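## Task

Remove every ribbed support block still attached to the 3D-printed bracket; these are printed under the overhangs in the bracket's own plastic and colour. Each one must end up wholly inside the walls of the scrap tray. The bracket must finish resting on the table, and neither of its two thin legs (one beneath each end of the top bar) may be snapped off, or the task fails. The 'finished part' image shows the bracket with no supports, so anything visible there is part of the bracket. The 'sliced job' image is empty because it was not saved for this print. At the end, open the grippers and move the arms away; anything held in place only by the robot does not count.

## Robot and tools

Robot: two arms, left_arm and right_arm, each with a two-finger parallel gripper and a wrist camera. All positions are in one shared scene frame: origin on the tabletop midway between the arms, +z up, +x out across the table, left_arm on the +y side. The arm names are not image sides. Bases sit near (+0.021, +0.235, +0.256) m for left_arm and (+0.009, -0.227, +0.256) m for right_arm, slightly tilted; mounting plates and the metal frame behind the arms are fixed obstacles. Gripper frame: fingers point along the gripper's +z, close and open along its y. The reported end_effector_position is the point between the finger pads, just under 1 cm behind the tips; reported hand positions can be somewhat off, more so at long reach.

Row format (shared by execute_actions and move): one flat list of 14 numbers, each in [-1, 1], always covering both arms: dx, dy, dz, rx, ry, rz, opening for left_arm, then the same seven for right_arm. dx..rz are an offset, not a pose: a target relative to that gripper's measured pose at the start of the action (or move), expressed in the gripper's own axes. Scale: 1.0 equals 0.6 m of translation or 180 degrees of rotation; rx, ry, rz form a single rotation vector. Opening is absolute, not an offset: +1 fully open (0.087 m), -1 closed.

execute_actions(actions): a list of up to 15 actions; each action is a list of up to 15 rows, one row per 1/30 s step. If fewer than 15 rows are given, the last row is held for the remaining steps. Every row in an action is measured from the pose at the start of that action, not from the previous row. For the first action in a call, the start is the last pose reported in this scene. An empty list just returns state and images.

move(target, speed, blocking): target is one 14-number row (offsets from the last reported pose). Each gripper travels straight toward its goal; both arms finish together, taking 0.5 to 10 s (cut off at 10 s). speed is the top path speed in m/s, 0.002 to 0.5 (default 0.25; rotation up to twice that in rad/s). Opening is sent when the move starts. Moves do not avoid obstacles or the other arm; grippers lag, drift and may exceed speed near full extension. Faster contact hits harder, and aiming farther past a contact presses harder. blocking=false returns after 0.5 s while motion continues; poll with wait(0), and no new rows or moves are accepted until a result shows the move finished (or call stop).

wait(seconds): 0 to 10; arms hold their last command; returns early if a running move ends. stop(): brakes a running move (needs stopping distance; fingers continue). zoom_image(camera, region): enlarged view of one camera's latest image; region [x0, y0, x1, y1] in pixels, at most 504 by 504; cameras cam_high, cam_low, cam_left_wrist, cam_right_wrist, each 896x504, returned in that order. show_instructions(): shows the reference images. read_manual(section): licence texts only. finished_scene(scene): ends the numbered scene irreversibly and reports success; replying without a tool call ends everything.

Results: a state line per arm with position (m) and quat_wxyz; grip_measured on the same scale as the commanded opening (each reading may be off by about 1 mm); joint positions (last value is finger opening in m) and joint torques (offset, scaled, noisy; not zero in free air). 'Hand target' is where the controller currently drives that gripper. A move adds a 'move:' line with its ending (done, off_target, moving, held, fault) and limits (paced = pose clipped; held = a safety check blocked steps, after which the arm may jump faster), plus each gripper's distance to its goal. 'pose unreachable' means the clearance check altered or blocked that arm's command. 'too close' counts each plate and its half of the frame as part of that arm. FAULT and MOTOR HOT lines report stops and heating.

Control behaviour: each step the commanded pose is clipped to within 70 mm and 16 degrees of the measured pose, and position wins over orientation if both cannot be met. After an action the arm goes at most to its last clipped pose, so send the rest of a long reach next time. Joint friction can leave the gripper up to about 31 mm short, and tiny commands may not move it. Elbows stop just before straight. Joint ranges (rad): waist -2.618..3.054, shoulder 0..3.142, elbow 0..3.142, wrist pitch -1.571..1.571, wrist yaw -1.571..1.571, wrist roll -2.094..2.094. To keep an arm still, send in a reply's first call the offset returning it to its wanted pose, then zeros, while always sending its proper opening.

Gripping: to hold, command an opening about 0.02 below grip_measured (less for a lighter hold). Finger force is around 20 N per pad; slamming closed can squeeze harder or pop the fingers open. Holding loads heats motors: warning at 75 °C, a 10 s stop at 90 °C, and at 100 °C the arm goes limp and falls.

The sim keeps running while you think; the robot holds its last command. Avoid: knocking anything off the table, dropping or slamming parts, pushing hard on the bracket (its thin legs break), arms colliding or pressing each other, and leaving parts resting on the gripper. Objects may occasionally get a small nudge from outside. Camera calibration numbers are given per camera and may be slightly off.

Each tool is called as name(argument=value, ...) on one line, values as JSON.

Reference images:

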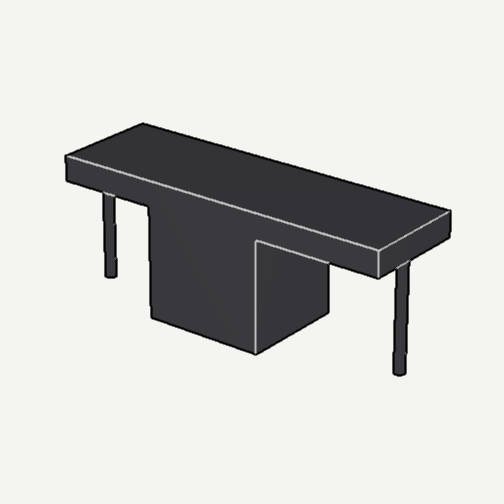

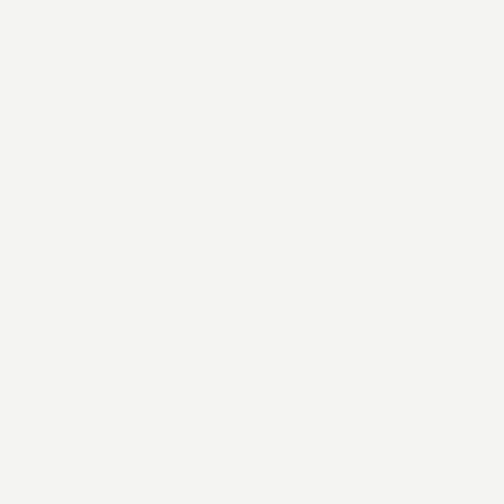

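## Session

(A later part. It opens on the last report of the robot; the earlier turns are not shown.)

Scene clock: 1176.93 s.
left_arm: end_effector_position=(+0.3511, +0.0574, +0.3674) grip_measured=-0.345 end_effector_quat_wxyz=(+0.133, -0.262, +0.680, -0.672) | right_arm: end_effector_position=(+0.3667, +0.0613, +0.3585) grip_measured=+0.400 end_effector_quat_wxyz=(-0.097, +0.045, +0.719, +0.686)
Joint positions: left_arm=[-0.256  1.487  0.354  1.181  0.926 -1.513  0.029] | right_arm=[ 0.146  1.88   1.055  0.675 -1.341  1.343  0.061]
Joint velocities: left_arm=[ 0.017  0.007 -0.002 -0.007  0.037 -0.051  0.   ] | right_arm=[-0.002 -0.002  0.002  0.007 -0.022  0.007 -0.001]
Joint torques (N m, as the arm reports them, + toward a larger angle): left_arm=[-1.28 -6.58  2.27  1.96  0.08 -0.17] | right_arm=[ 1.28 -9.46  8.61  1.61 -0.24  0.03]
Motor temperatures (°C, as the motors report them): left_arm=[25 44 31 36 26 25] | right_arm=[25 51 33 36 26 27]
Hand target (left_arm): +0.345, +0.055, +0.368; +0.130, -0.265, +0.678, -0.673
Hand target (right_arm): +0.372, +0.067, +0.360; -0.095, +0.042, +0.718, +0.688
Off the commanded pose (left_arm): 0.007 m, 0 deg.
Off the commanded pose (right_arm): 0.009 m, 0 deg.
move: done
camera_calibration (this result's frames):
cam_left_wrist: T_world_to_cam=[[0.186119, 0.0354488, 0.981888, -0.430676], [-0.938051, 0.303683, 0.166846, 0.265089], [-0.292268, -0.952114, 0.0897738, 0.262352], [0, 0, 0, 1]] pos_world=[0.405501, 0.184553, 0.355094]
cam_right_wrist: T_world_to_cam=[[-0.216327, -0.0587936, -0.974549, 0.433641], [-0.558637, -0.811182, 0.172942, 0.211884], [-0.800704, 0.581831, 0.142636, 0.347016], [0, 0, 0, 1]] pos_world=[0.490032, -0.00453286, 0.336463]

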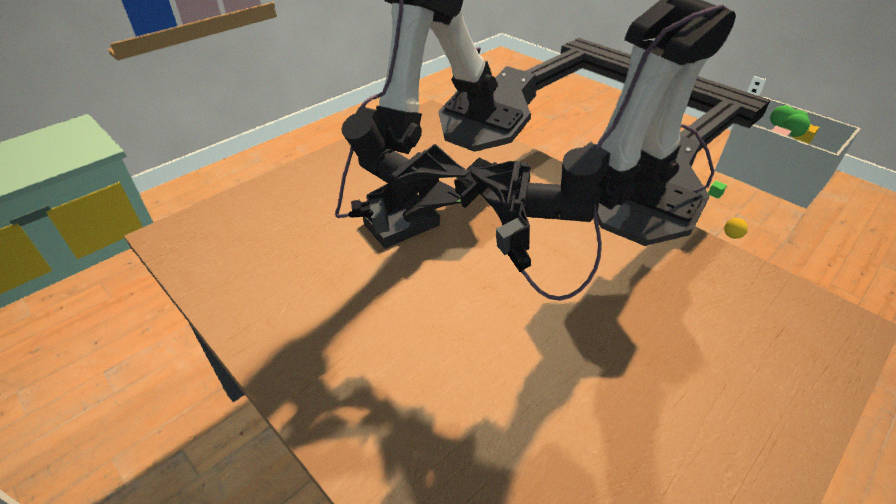

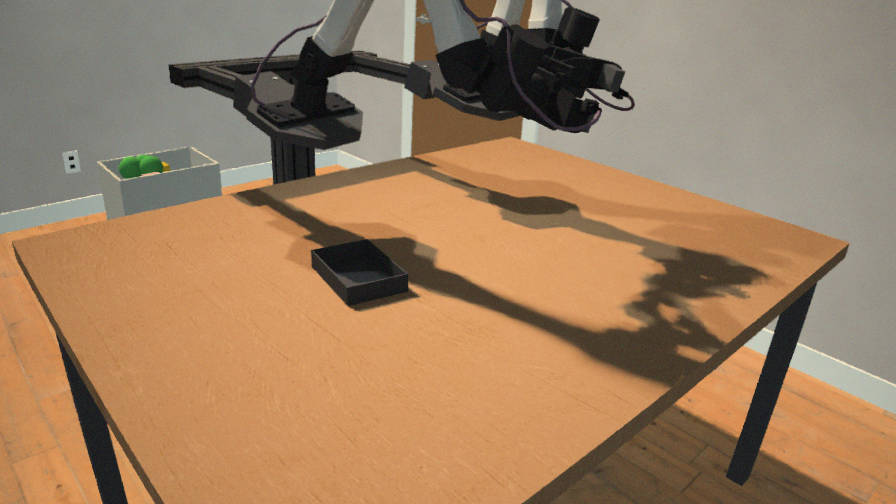

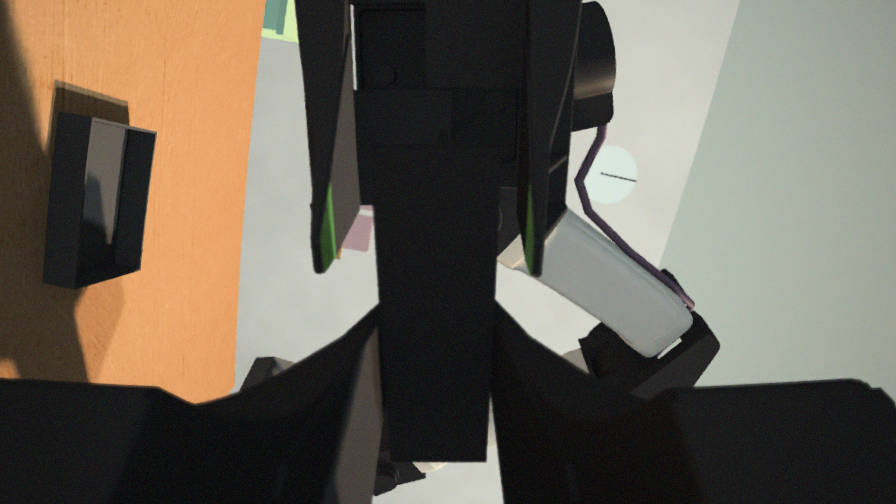

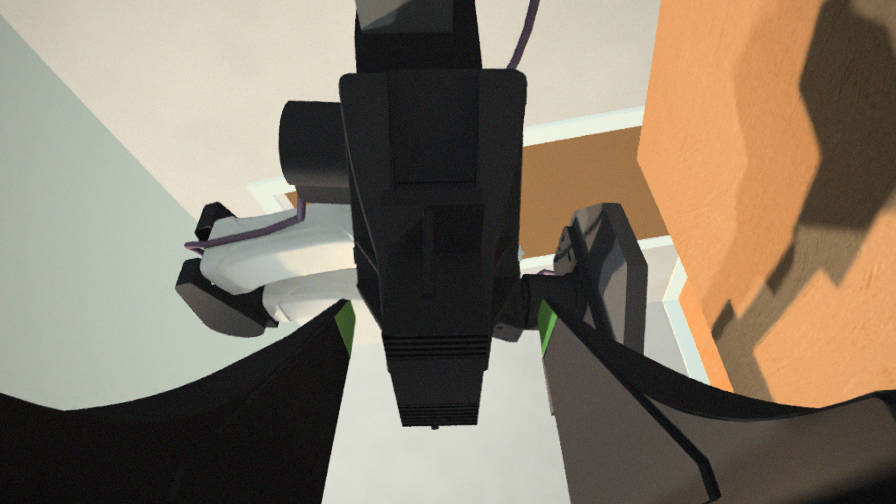

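move(target=[0,0,0,0,0,0,-0.375, -0.0242,0.0075,0.0242,0,0,0,0.4], speed=0.05)

zoom_image(camera="cam_right_wrist", region=[370, 344, 530, 504])

Scene clock: 1186.77 s.
left_arm: end_effector_position=(+0.3515, +0.0574, +0.3674) grip_measured=-0.345 end_effector_quat_wxyz=(+0.134, -0.263, +0.680, -0.671) | right_arm: end_effector_position=(+0.3777, +0.0717, +0.3625) grip_measured=+0.400 end_effector_quat_wxyz=(-0.088, +0.036, +0.718, +0.689)
Joint positions: left_arm=[-0.256  1.487  0.354  1.182  0.923 -1.513  0.029] | right_arm=[ 0.164  1.908  1.116  0.674 -1.323  1.351  0.061]
Joint velocities: left_arm=[-0.002 -0.002  0.007  0.095 -0.022  0.066  0.002] | right_arm=[-0.002  0.002 -0.002 -0.066  0.037  0.081  0.001]
Joint torques (N m, as the arm reports them, + toward a larger angle): left_arm=[-0.16 -5.38  4.42  1.83  0.22 -0.1 ] | right_arm=[ 1.14 -9.66  8.06  1.43 -0.23  0.05]
Motor temperatures (°C, as the motors report them): left_arm=[25 44 30 37 25 25] | right_arm=[26 50 34 36 26 27]
Hand target (left_arm): +0.351, +0.057, +0.367; +0.133, -0.262, +0.680, -0.672
Hand target (right_arm): +0.381, +0.077, +0.360; -0.097, +0.045, +0.719, +0.687
Off the commanded pose (left_arm): 0.000 m, 0 deg.
Off the commanded pose (right_arm): 0.007 m, 1 deg.
move: done
camera_calibration (this result's frames):
cam_left_wrist: T_world_to_cam=[[0.18614, 0.0356094, 0.981878, -0.430747], [-0.938725, 0.301493, 0.167026, 0.265738], [-0.290081, -0.952803, 0.0895474, 0.26187], [0, 0, 0, 1]] pos_world=[0.405598, 0.184732, 0.355106]
cam_right_wrist: T_world_to_cam=[[-0.192877, -0.0520236, -0.979843, 0.433022], [-0.563684, -0.811499, 0.154044, 0.234519], [-0.803156, 0.582033, 0.127195, 0.355651], [0, 0, 0, 1]] pos_world=[0.501357, 0.00583891, 0.34293]

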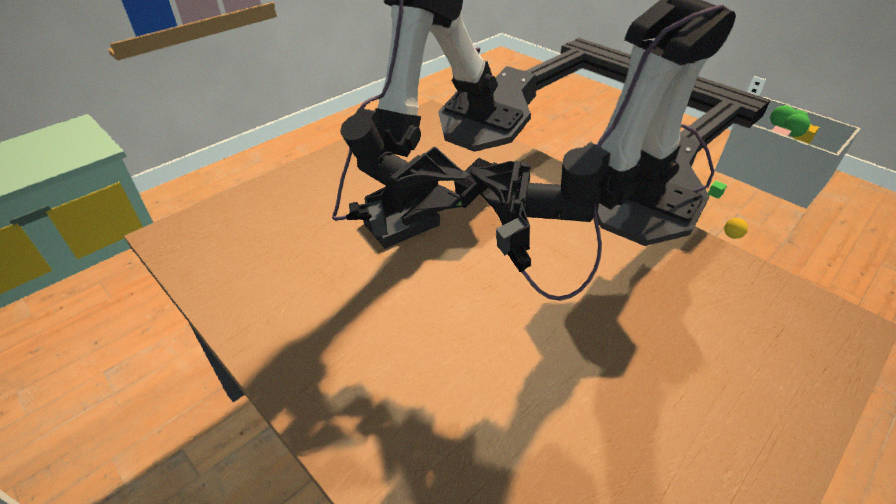

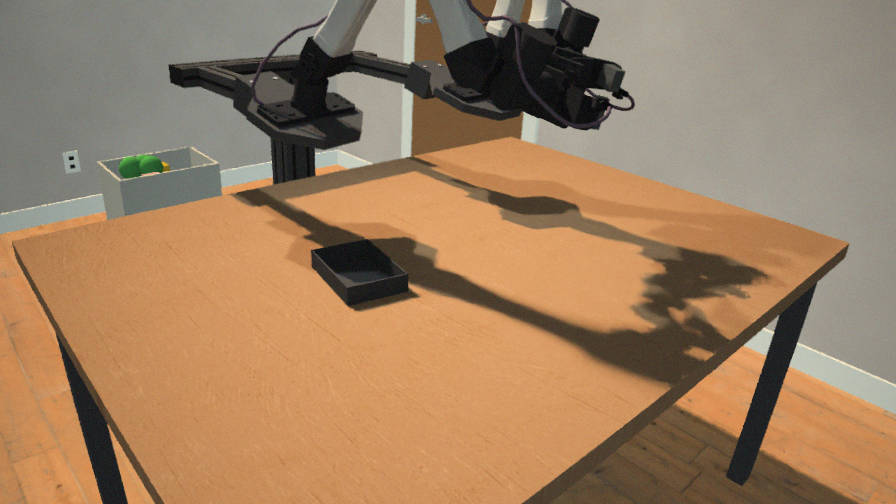

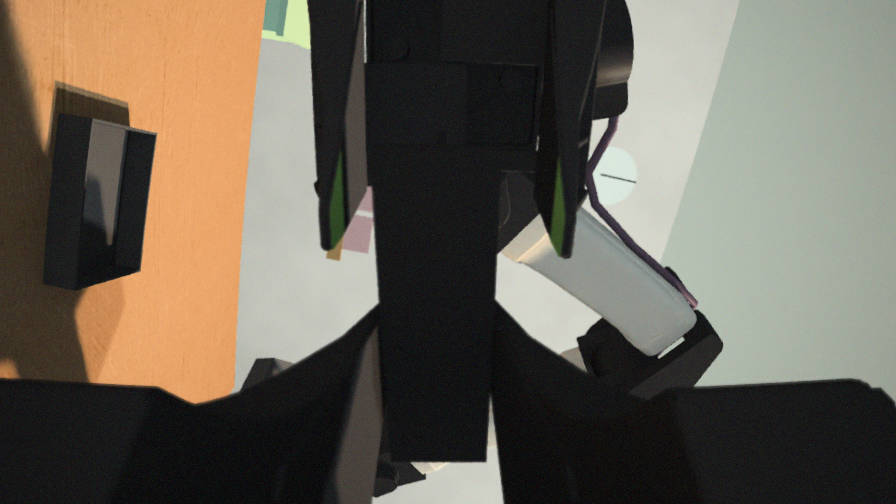

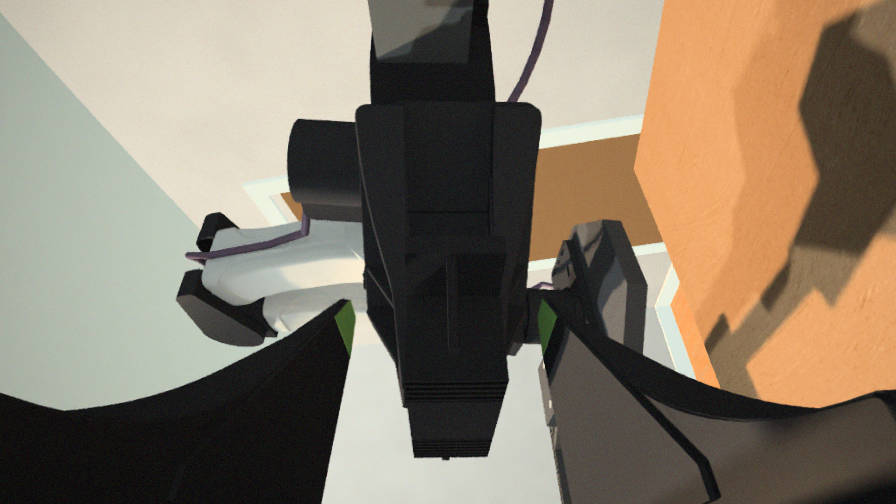

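Region (370, 344, 530, 504) of cam_right_wrist's 896x504 image, scaled by 3.150, with more detail than that image has.

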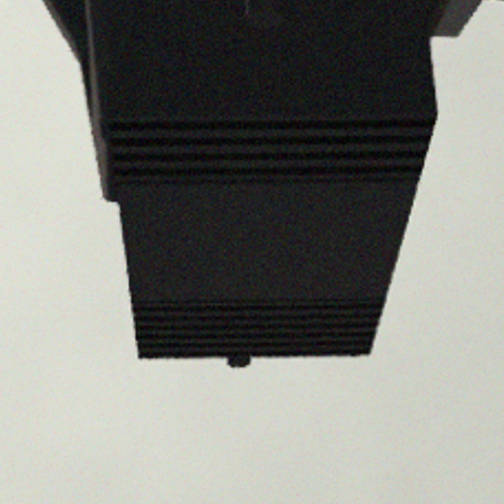

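execute_actions(actions=[[[0,0,0,0,0,0,-0.375,0,-0.001,0,0,0,0,0.35],[0,0,0,0,0,0,-0.375,0,-0.002,0,0,0,0,0.30],[0,0,0,0,0,0,-0.375,0,-0.003,0,0,0,0,0.25],[0,0,0,0,0,0,-0.375,0,-0.004,0,0,0,0,0.20],[0,0,0,0,0,0,-0.375,0,-0.005,0,0,0,0,0.15],[0,0,0,0,0,0,-0.375,0,-0.005,0,0,0,0,0.10],[0,0,0,0,0,0,-0.375,0,-0.005,0,0,0,0,0.05],[0,0,0,0,0,0,-0.375,0,-0.005,0,0,0,0,0.0],[0,0,0,0,0,0,-0.375,0,-0.005,0,0,0,0,-0.05],[0,0,0,0,0,0,-0.375,0,-0.005,0,0,0,0,-0.09],[0,0,0,0,0,0,-0.375,0,-0.005,0,0,0,0,-0.13],[0,0,0,0,0,0,-0.375,0,-0.005,0,0,0,0,-0.16],[0,0,0,0,0,0,-0.375,0,-0.005,0,0,0,0,-0.18],[0,0,0,0,0,0,-0.375,0,-0.005,0,0,0,0,-0.20],[0,0,0,0,0,0,-0.375,0,-0.005,0,0,0,0,-0.21]],[[0,0,0,0,0,0,-0.375,0,-0.004,0,0,0,0,-0.22],[0,0,0,0,0,0,-0.375,0,-0.004,0,0,0,0,-0.23],[0,0,0,0,0,0,-0.375,0,-0.004,0,0,0,0,-0.24],[0,0,0,0,0,0,-0.375,0,-0.004,0,0,0,0,-0.25],[0,0,0,0,0,0,-0.375,0,-0.004,0,0,0,0,-0.26],[0,0,0,0,0,0,-0.375,0,-0.004,0,0,0,0,-0.27],[0,0,0,0,0,0,-0.375,0,-0.004,0,0,0,0,-0.28],[0,0,0,0,0,0,-0.375,0,-0.004,0,0,0,0,-0.29],[0,0,0,0,0,0,-0.375,0,-0.004,0,0,0,0,-0.30],[0,0,0,0,0,0,-0.375,0,-0.004,0,0,0,0,-0.31],[0,0,0,0,0,0,-0.375,0,-0.004,0,0,0,0,-0.32],[0,0,0,0,0,0,-0.375,0,-0.004,0,0,0,0,-0.33],[0,0,0,0,0,0,-0.375,0,-0.004,0,0,0,0,-0.34],[0,0,0,0,0,0,-0.375,0,-0.004,0,0,0,0,-0.355],[0,0,0,0,0,0,-0.375,0,-0.004,0,0,0,0,-0.37]]])

zoom_image(camera="cam_high", region=[400, 130, 540, 240])

Scene clock: 1202.70 s.
left_arm: end_effector_position=(+0.3519, +0.0575, +0.3692) grip_measured=-0.346 end_effector_quat_wxyz=(+0.138, -0.259, +0.679, -0.673) | right_arm: end_effector_position=(+0.3782, +0.0718, +0.3627) grip_measured=-0.323 end_effector_quat_wxyz=(-0.085, +0.035, +0.718, +0.690)
Joint positions: left_arm=[-0.256  1.487  0.354  1.194  0.923 -1.513  0.029] | right_arm=[ 0.164  1.908  1.116  0.679 -1.32   1.35   0.03 ]
Joint velocities: left_arm=[-0.002 -0.002  0.002 -0.037  0.007  0.022 -0.001] | right_arm=[ 0.007  0.017  0.002 -0.051 -0.007  0.007 -0.001]
Joint torques (N m, as the arm reports them, + toward a larger angle): left_arm=[-0.08 -5.45  4.54  1.73  0.18 -0.07] | right_arm=[  0.33 -10.76   5.82   1.71  -0.35  -0.04]
Motor temperatures (°C, as the motors report them): left_arm=[25 42 31 38 25 25] | right_arm=[26 49 35 36 26 27]
Hand target (left_arm): +0.351, +0.057, +0.368; +0.134, -0.263, +0.680, -0.671
Hand target (right_arm): +0.378, +0.072, +0.360; -0.086, +0.035, +0.718, +0.690
Off the commanded pose (left_arm): 0.002 m, 1 deg.
Off the commanded pose (right_arm): 0.002 m, 0 deg.
camera_calibration (this result's frames):
cam_left_wrist: T_world_to_cam=[[0.173799, 0.0366086, 0.9841, -0.429127], [-0.94107, 0.300595, 0.155018, 0.271118], [-0.29014, -0.953049, 0.0866944, 0.263047], [0, 0, 0, 1]] pos_world=[0.406043, 0.18491, 0.357471]
cam_right_wrist: T_world_to_cam=[[-0.187136, -0.0507948, -0.98102, 0.431477], [-0.566553, -0.810253, 0.150027, 0.237384], [-0.802495, 0.583875, 0.12285, 0.357182], [0, 0, 0, 1]] pos_world=[0.501872, 0.00570859, 0.343794]

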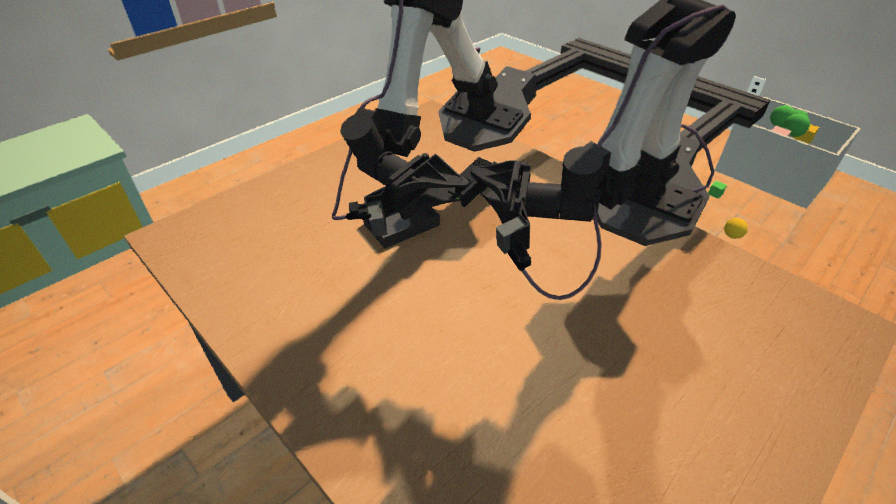

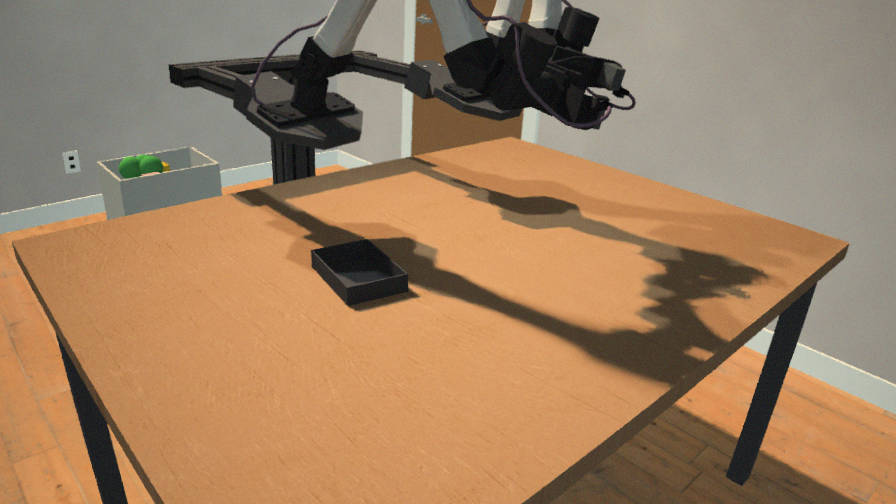

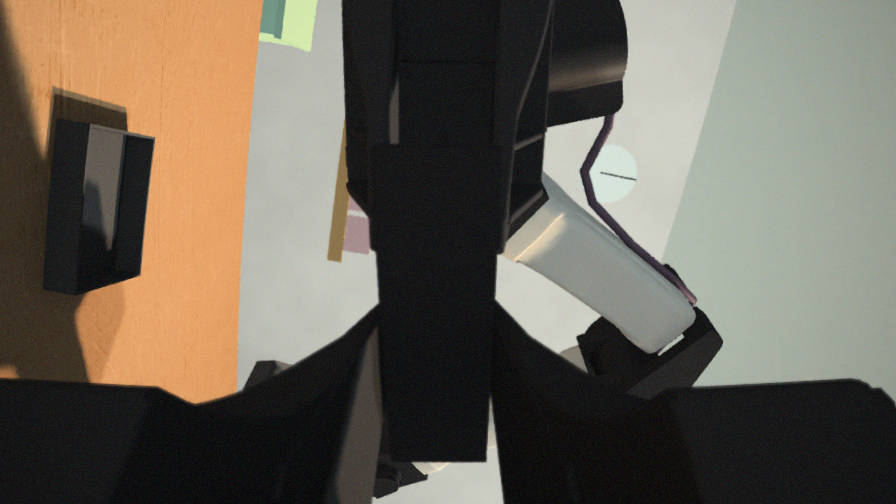

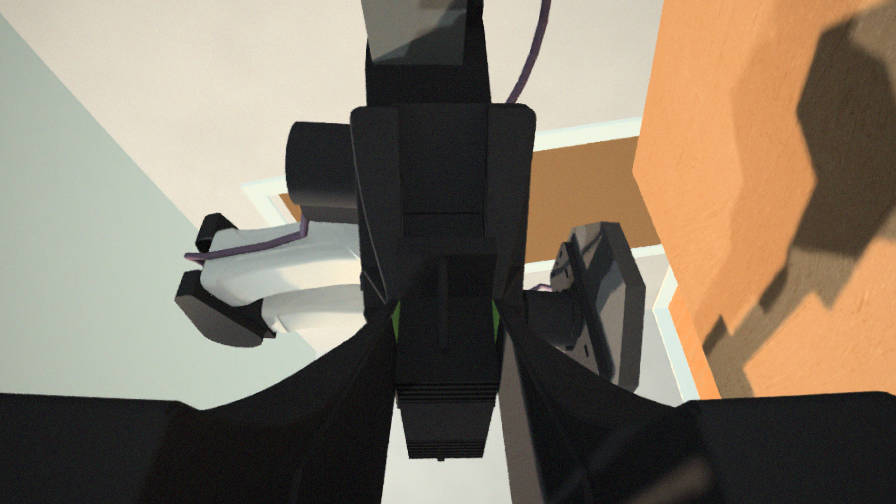

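Region (400, 130, 540, 240) of cam_high's 896x504 image, scaled by 3.600, with more detail than that image has; it fills the top 396 rows of this view, and the rest is white.

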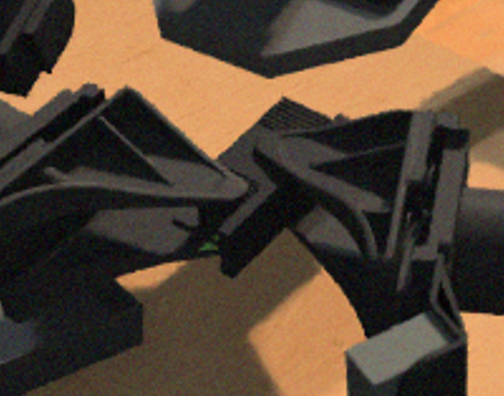

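execute_actions(actions=[[[0,0,0,0,0,0,-0.35,0,0,0,0,0,0,-0.37],[0,0,0,0,0,0,-0.33,0,0,0,0,0,0,-0.37],[0,0,0,0,0,0,-0.30,0,0,0,0,0,0,-0.37],[0,0,0,0,0,0,-0.25,0,0,0,0,0,0,-0.37],[0,0,0,0,0,0,-0.2,0,0,0,0,0,0,-0.37],[0,0,0,0,0,0,-0.14,0,0,0,0,0,0,-0.37],[0,0,0,0,0,0,-0.08,0,0,0,0,0,0,-0.37],[0,0,0,0,0,0,-0.02,0,0,0,0,0,0,-0.37],[0,0,0,0,0,0,0.04,0,0,0,0,0,0,-0.37],[0,0,0,0,0,0,0.10,0,0,0,0,0,0,-0.37],[0,0,0,0,0,0,0.16,0,0,0,0,0,0,-0.37],[0,0,0,0,0,0,0.22,0,0,0,0,0,0,-0.37],[0,0,0,0,0,0,0.28,0,0,0,0,0,0,-0.37],[0,0,0,0,0,0,0.34,0,0,0,0,0,0,-0.37],[0,0,0,0,0,0,0.40,0,0,0,0,0,0,-0.37]]])

move(target=[0.0417,0,-0.0181,0,0.1194,0,0.4, 0.100,0,-0.042,0,0,0,-0.37], speed=0.1)

Scene clock: 1240.77 s.
left_arm: end_effector_position=(+0.3519, +0.0575, +0.3694) grip_measured=+0.373 end_effector_quat_wxyz=(+0.139, -0.259, +0.679, -0.673) | right_arm: end_effector_position=(+0.3782, +0.0718, +0.3627) grip_measured=-0.323 end_effector_quat_wxyz=(-0.085, +0.035, +0.718, +0.690)
Joint positions: left_arm=[-0.256  1.487  0.354  1.196  0.923 -1.513  0.06 ] | right_arm=[ 0.164  1.908  1.116  0.679 -1.32   1.35   0.03 ]
Joint velocities: left_arm=[ 0.012 -0.007  0.012 -0.022 -0.007 -0.007  0.047] | right_arm=[-0.002  0.022  0.002 -0.007 -0.022  0.037 -0.001]
Joint torques (N m, as the arm reports them, + toward a larger angle): left_arm=[-0.15 -5.38  4.45  1.83  0.19 -0.07] | right_arm=[  0.45 -11.13   6.1    1.61  -0.34  -0.05]
Motor temperatures (°C, as the motors report them): left_arm=[25 41 31 38 25 25] | right_arm=[25 51 34 37 26 27]
Hand target (left_arm): +0.352, +0.058, +0.369; +0.138, -0.259, +0.679, -0.673
Hand target (right_arm): +0.378, +0.072, +0.363; -0.085, +0.035, +0.718, +0.690
Off the commanded pose (left_arm): 0.000 m, 0 deg.
Off the commanded pose (right_arm): 0.000 m, 0 deg.
camera_calibration (this result's frames):
cam_left_wrist: T_world_to_cam=[[0.172301, 0.0367289, 0.984359, -0.428926], [-0.941344, 0.300485, 0.15356, 0.271768], [-0.290145, -0.953079, 0.0863486, 0.263189], [0, 0, 0, 1]] pos_world=[0.406095, 0.184931, 0.357758]
cam_right_wrist: T_world_to_cam=[[-0.187136, -0.0507948, -0.98102, 0.431477], [-0.566553, -0.810253, 0.150027, 0.237384], [-0.802495, 0.583875, 0.12285, 0.357182], [0, 0, 0, 1]] pos_world=[0.501872, 0.00570859, 0.343794]

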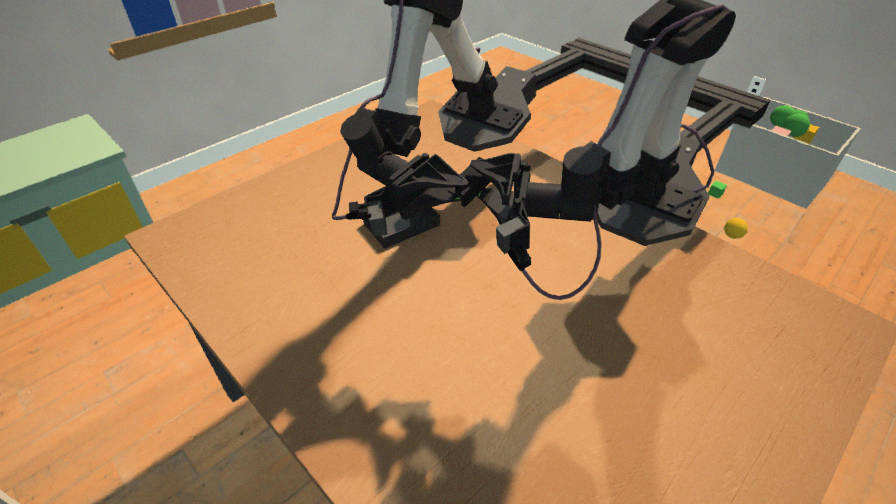

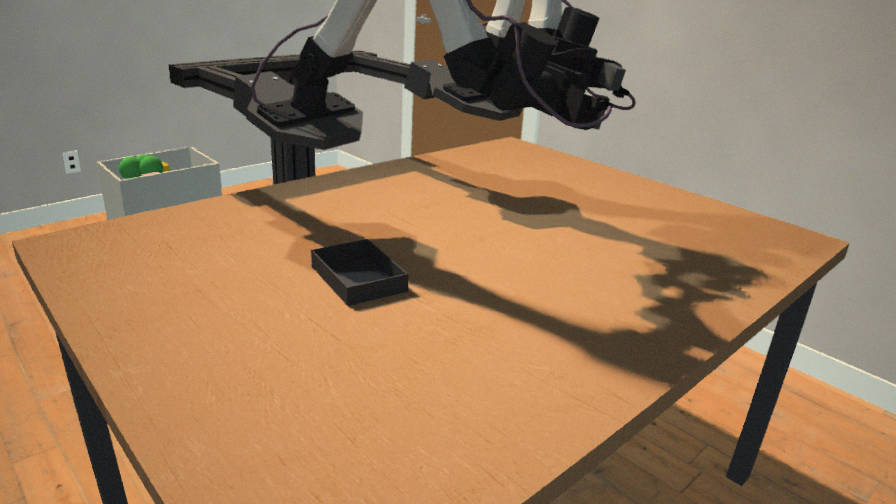

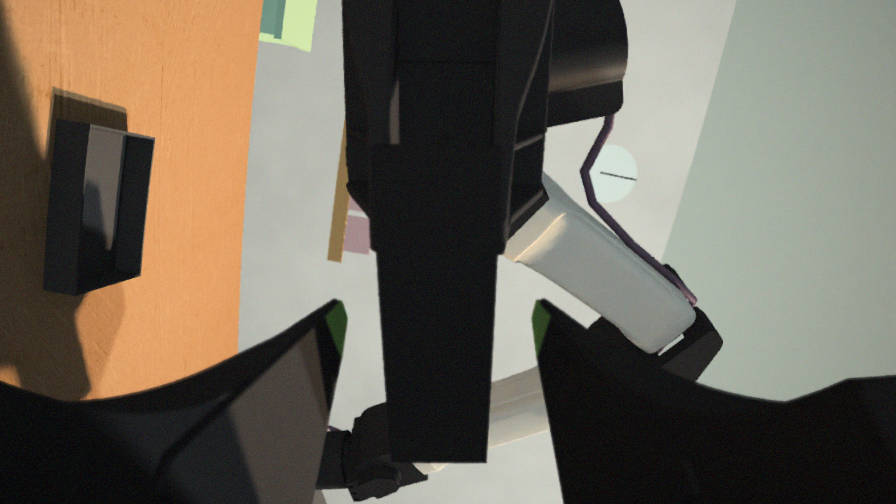

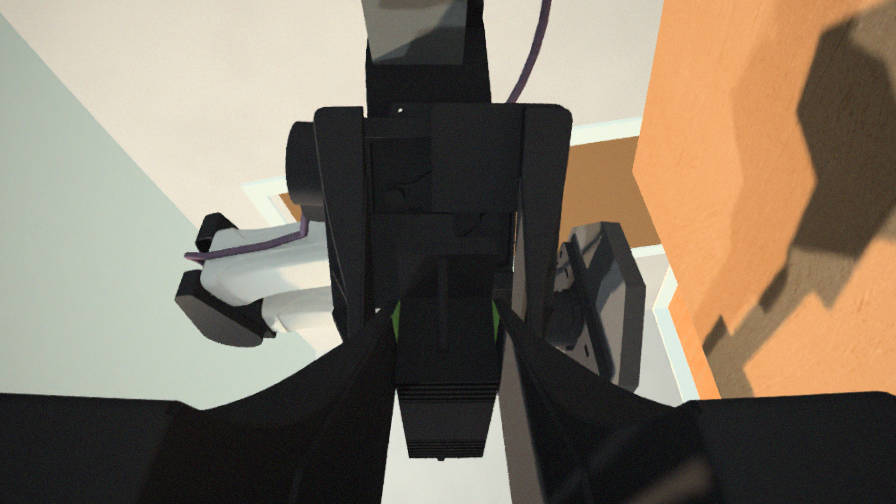

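Scene clock: 1243.07 s.
left_arm: end_effector_position=(+0.3209, +0.0511, +0.3777) grip_measured=+0.400 end_effector_quat_wxyz=(+0.020, -0.120, +0.691, -0.712) | right_arm: end_effector_position=(+0.3254, +0.0478, +0.3738) grip_measured=-0.323 end_effector_quat_wxyz=(-0.084, +0.033, +0.718, +0.690)
Joint positions: left_arm=[-0.233  1.574  0.494  1.096  1.318 -1.447  0.061] | right_arm=[ 0.145  1.722  0.855  0.746 -1.341  1.336  0.03 ]
Joint velocities: left_arm=[-0.002 -0.007 -0.002 -0.066 -0.007  0.007  0.001] | right_arm=[ 0.012  0.007  0.007 -0.022 -0.037 -0.007  0.001]
Joint torques (N m, as the arm reports them, + toward a larger angle): left_arm=[ 0.79 -4.76  6.38  1.36  0.29 -0.02] | right_arm=[ -0.85 -10.31   3.35   1.66  -0.46  -0.06]
Motor temperatures (°C, as the motors report them): left_arm=[25 40 31 38 25 25] | right_arm=[25 51 34 37 26 27]
Hand target (left_arm): +0.325, +0.053, +0.373; +0.010, -0.129, +0.693, -0.710
Hand target (right_arm): +0.321, +0.043, +0.372; -0.086, +0.035, +0.718, +0.690
Off the commanded pose (left_arm): 0.006 m, 2 deg.
Off the commanded pose (right_arm): 0.007 m, 0 deg.
move: done
camera_calibration (this result's frames):
cam_left_wrist: T_world_to_cam=[[0.143965, 0.036936, 0.988893, -0.424183], [-0.774507, 0.626222, 0.0893641, 0.197289], [-0.615966, -0.77877, 0.118761, 0.330701], [0, 0, 0, 1]] pos_world=[0.417569, 0.149661, 0.362567]
cam_right_wrist: T_world_to_cam=[[-0.182224, -0.0498344, -0.981993, 0.430018], [-0.565687, -0.811564, 0.146157, 0.187598], [-0.804234, 0.582135, 0.119696, 0.329286], [0, 0, 0, 1]] pos_world=[0.449304, -0.0180119, 0.355442]

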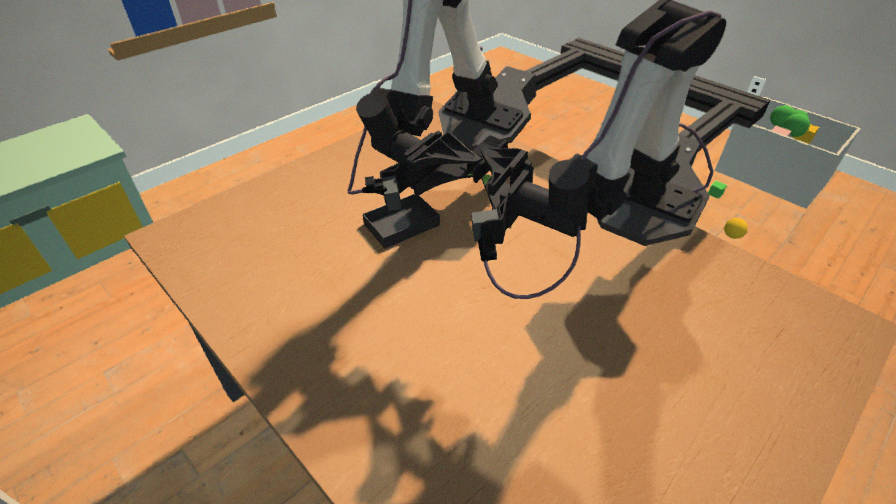

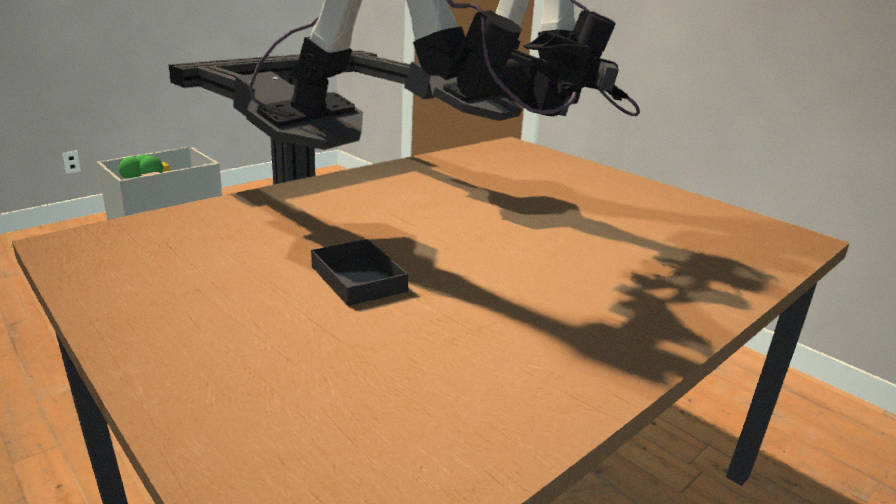

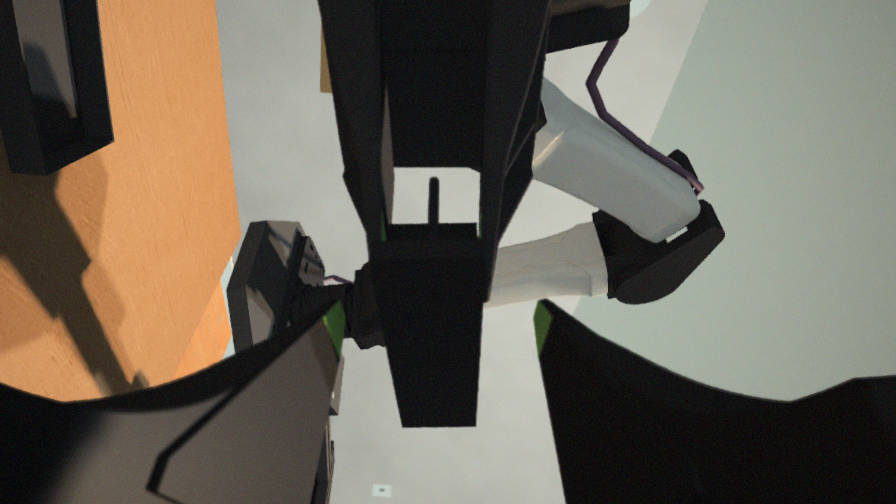

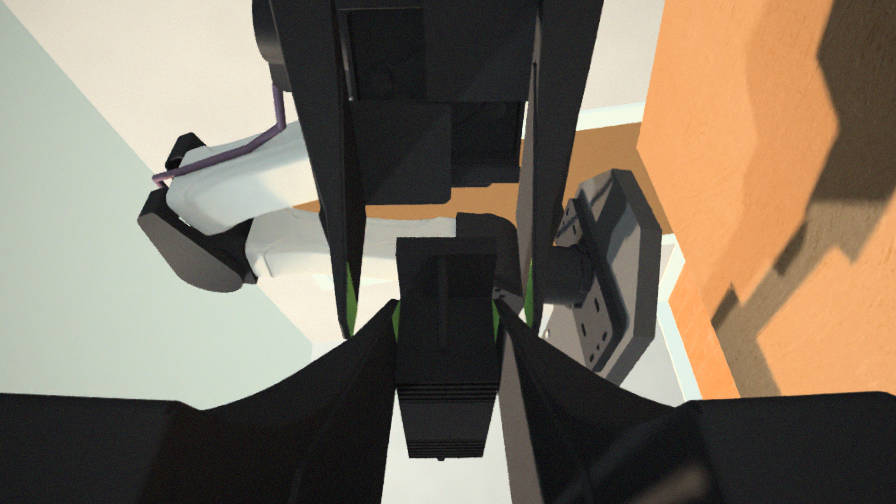

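zoom_image(camera="cam_left_wrist", region=[320, 160, 560, 450])

Region (320, 160, 560, 450) of cam_left_wrist's 896x504 image, scaled by 1.738, with more detail than that image has; it fills the left 417 columns of this view, and the rest is white.

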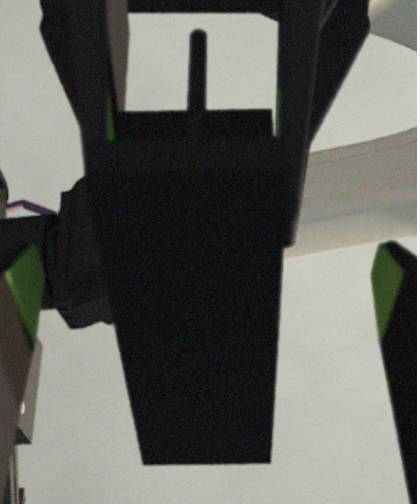

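zoom_image(camera="cam_left_wrist", region=[350, 210, 510, 330])

zoom_image(camera="cam_left_wrist", region=[370, 320, 510, 440])

Region (350, 210, 510, 330) of cam_left_wrist's 896x504 image, scaled by 3.150, with more detail than that image has; it fills the top 378 rows of this view, and the rest is white.

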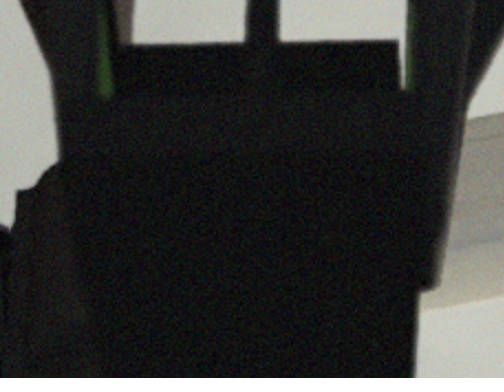

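Region (370, 320, 510, 440) of cam_left_wrist's 896x504 image, scaled by 3.600, with more detail than that image has; it fills the top 432 rows of this view, and the rest is white.

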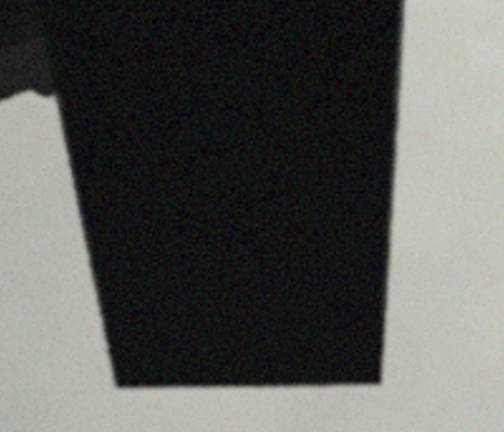

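move(target=[-0.0158,0.0107,-0.0103,-0.0027,0,-0.0183,0.4, 0,0,0,0,0,0,-0.37], speed=0.04)

zoom_image(camera="cam_left_wrist", region=[350, 200, 520, 330])

zoom_image(camera="cam_left_wrist", region=[370, 310, 520, 440])

Scene clock: 1276.30 s.
left_arm: end_effector_position=(+0.3209, +0.0559, +0.3720) grip_measured=+0.400 end_effector_quat_wxyz=(+0.006, -0.133, +0.691, -0.710) | right_arm: end_effector_position=(+0.3255, +0.0478, +0.3738) grip_measured=-0.323 end_effector_quat_wxyz=(-0.084, +0.033, +0.718, +0.690)
Joint positions: left_arm=[-0.214  1.595  0.495  1.088  1.339 -1.458  0.061] | right_arm=[ 0.145  1.722  0.855  0.747 -1.341  1.336  0.03 ]
Joint velocities: left_arm=[-0.007 -0.002 -0.017  0.051 -0.051 -0.037  0.   ] | right_arm=[ 0.002  0.002  0.002  0.007  0.051  0.007 -0.001]
Joint torques (N m, as the arm reports them, + toward a larger angle): left_arm=[ 1.02 -4.61  6.64  1.48  0.32 -0.16] | right_arm=[ 0.21 -9.35  5.72  1.6  -0.34 -0.05]
Motor temperatures (°C, as the motors report them): left_arm=[25 39 32 37 25 25] | right_arm=[25 51 32 37 26 27]
Hand target (left_arm): +0.328, +0.059, +0.370; -0.000, -0.140, +0.691, -0.709
Hand target (right_arm): +0.325, +0.048, +0.374; -0.084, +0.033, +0.718, +0.690
Off the commanded pose (left_arm): 0.008 m, 1 deg.
Off the commanded pose (right_arm): 0.000 m, 0 deg.
move: done
camera_calibration (this result's frames):
cam_left_wrist: T_world_to_cam=[[0.181689, 0.0377989, 0.982629, -0.428515], [-0.768404, 0.629015, 0.117882, 0.182047], [-0.613632, -0.776474, 0.14333, 0.325076], [0, 0, 0, 1]] pos_world=[0.417219, 0.1541, 0.353018]
cam_right_wrist: T_world_to_cam=[[-0.181509, -0.0496146, -0.982137, 0.429882], [-0.565829, -0.811571, 0.145569, 0.187877], [-0.804296, 0.582144, 0.119234, 0.329493], [0, 0, 0, 1]] pos_world=[0.449343, -0.0180079, 0.355567]

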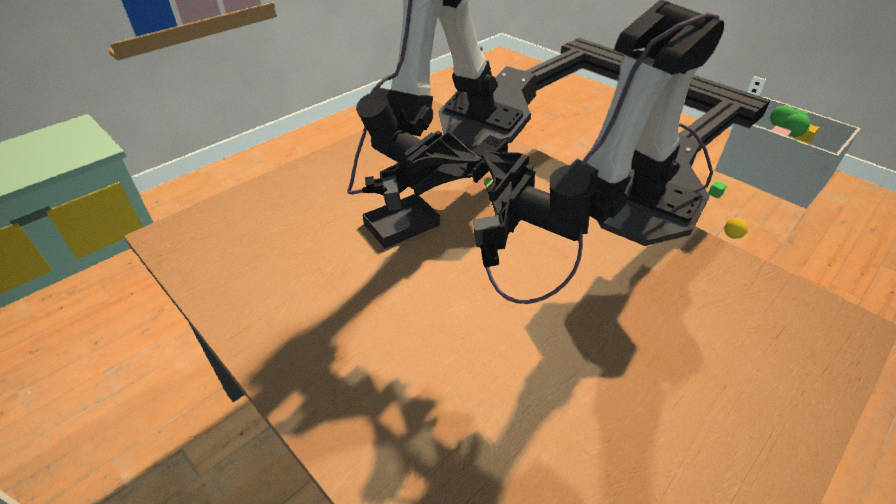

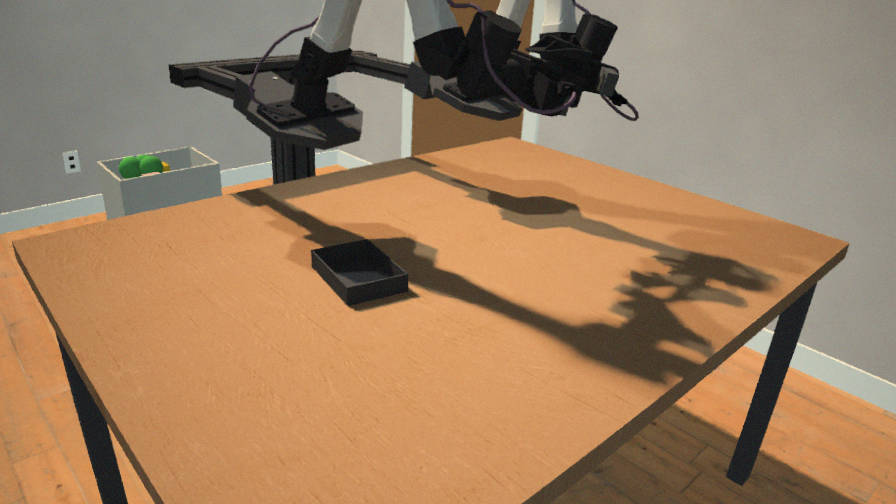

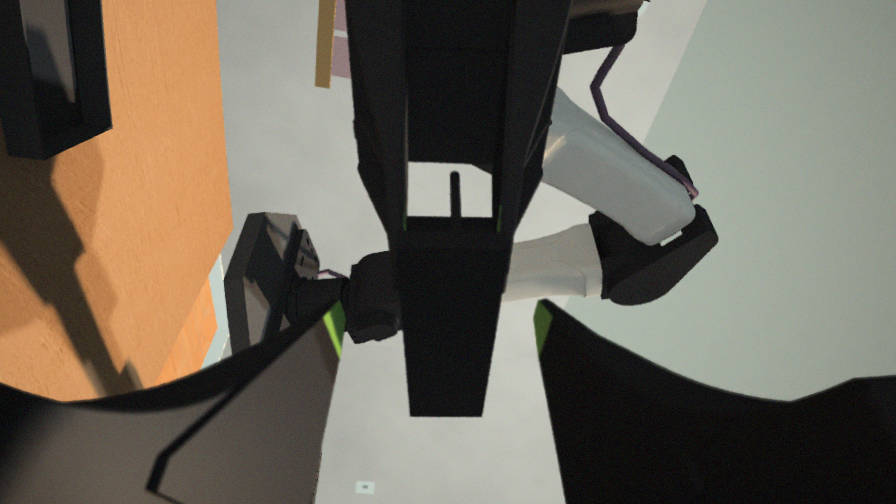

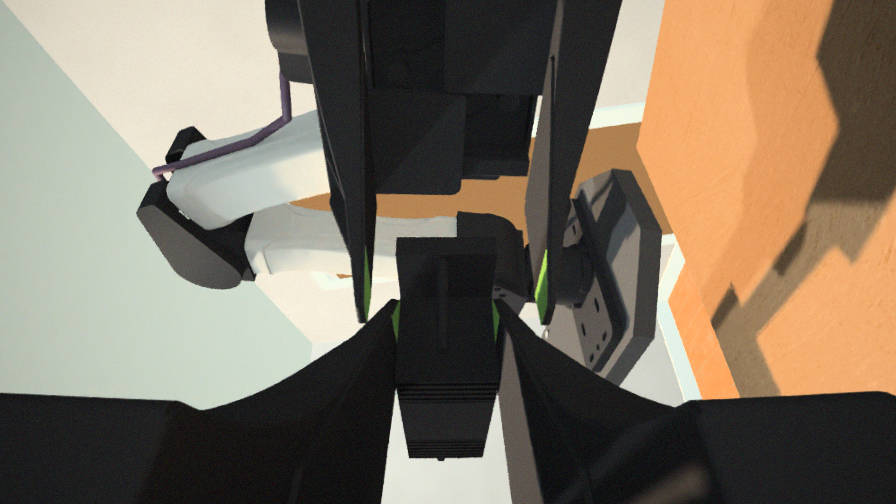

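Region (350, 200, 520, 330) of cam_left_wrist's 896x504 image, scaled by 2.965, with more detail than that image has; it fills the top 385 rows of this view, and the rest is white.

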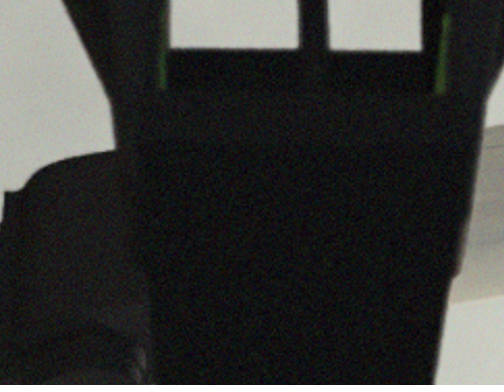

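Region (370, 310, 520, 440) of cam_left_wrist's 896x504 image, scaled by 3.360, with more detail than that image has; it fills the top 437 rows of this view, and the rest is white.

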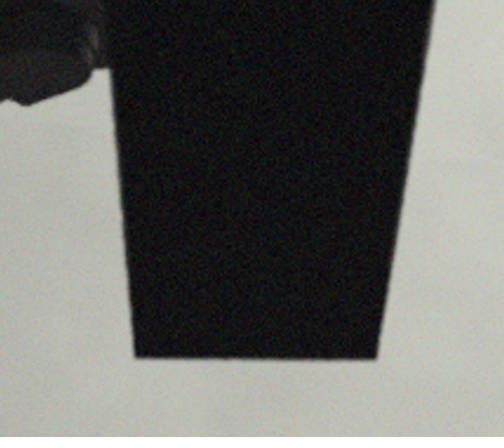

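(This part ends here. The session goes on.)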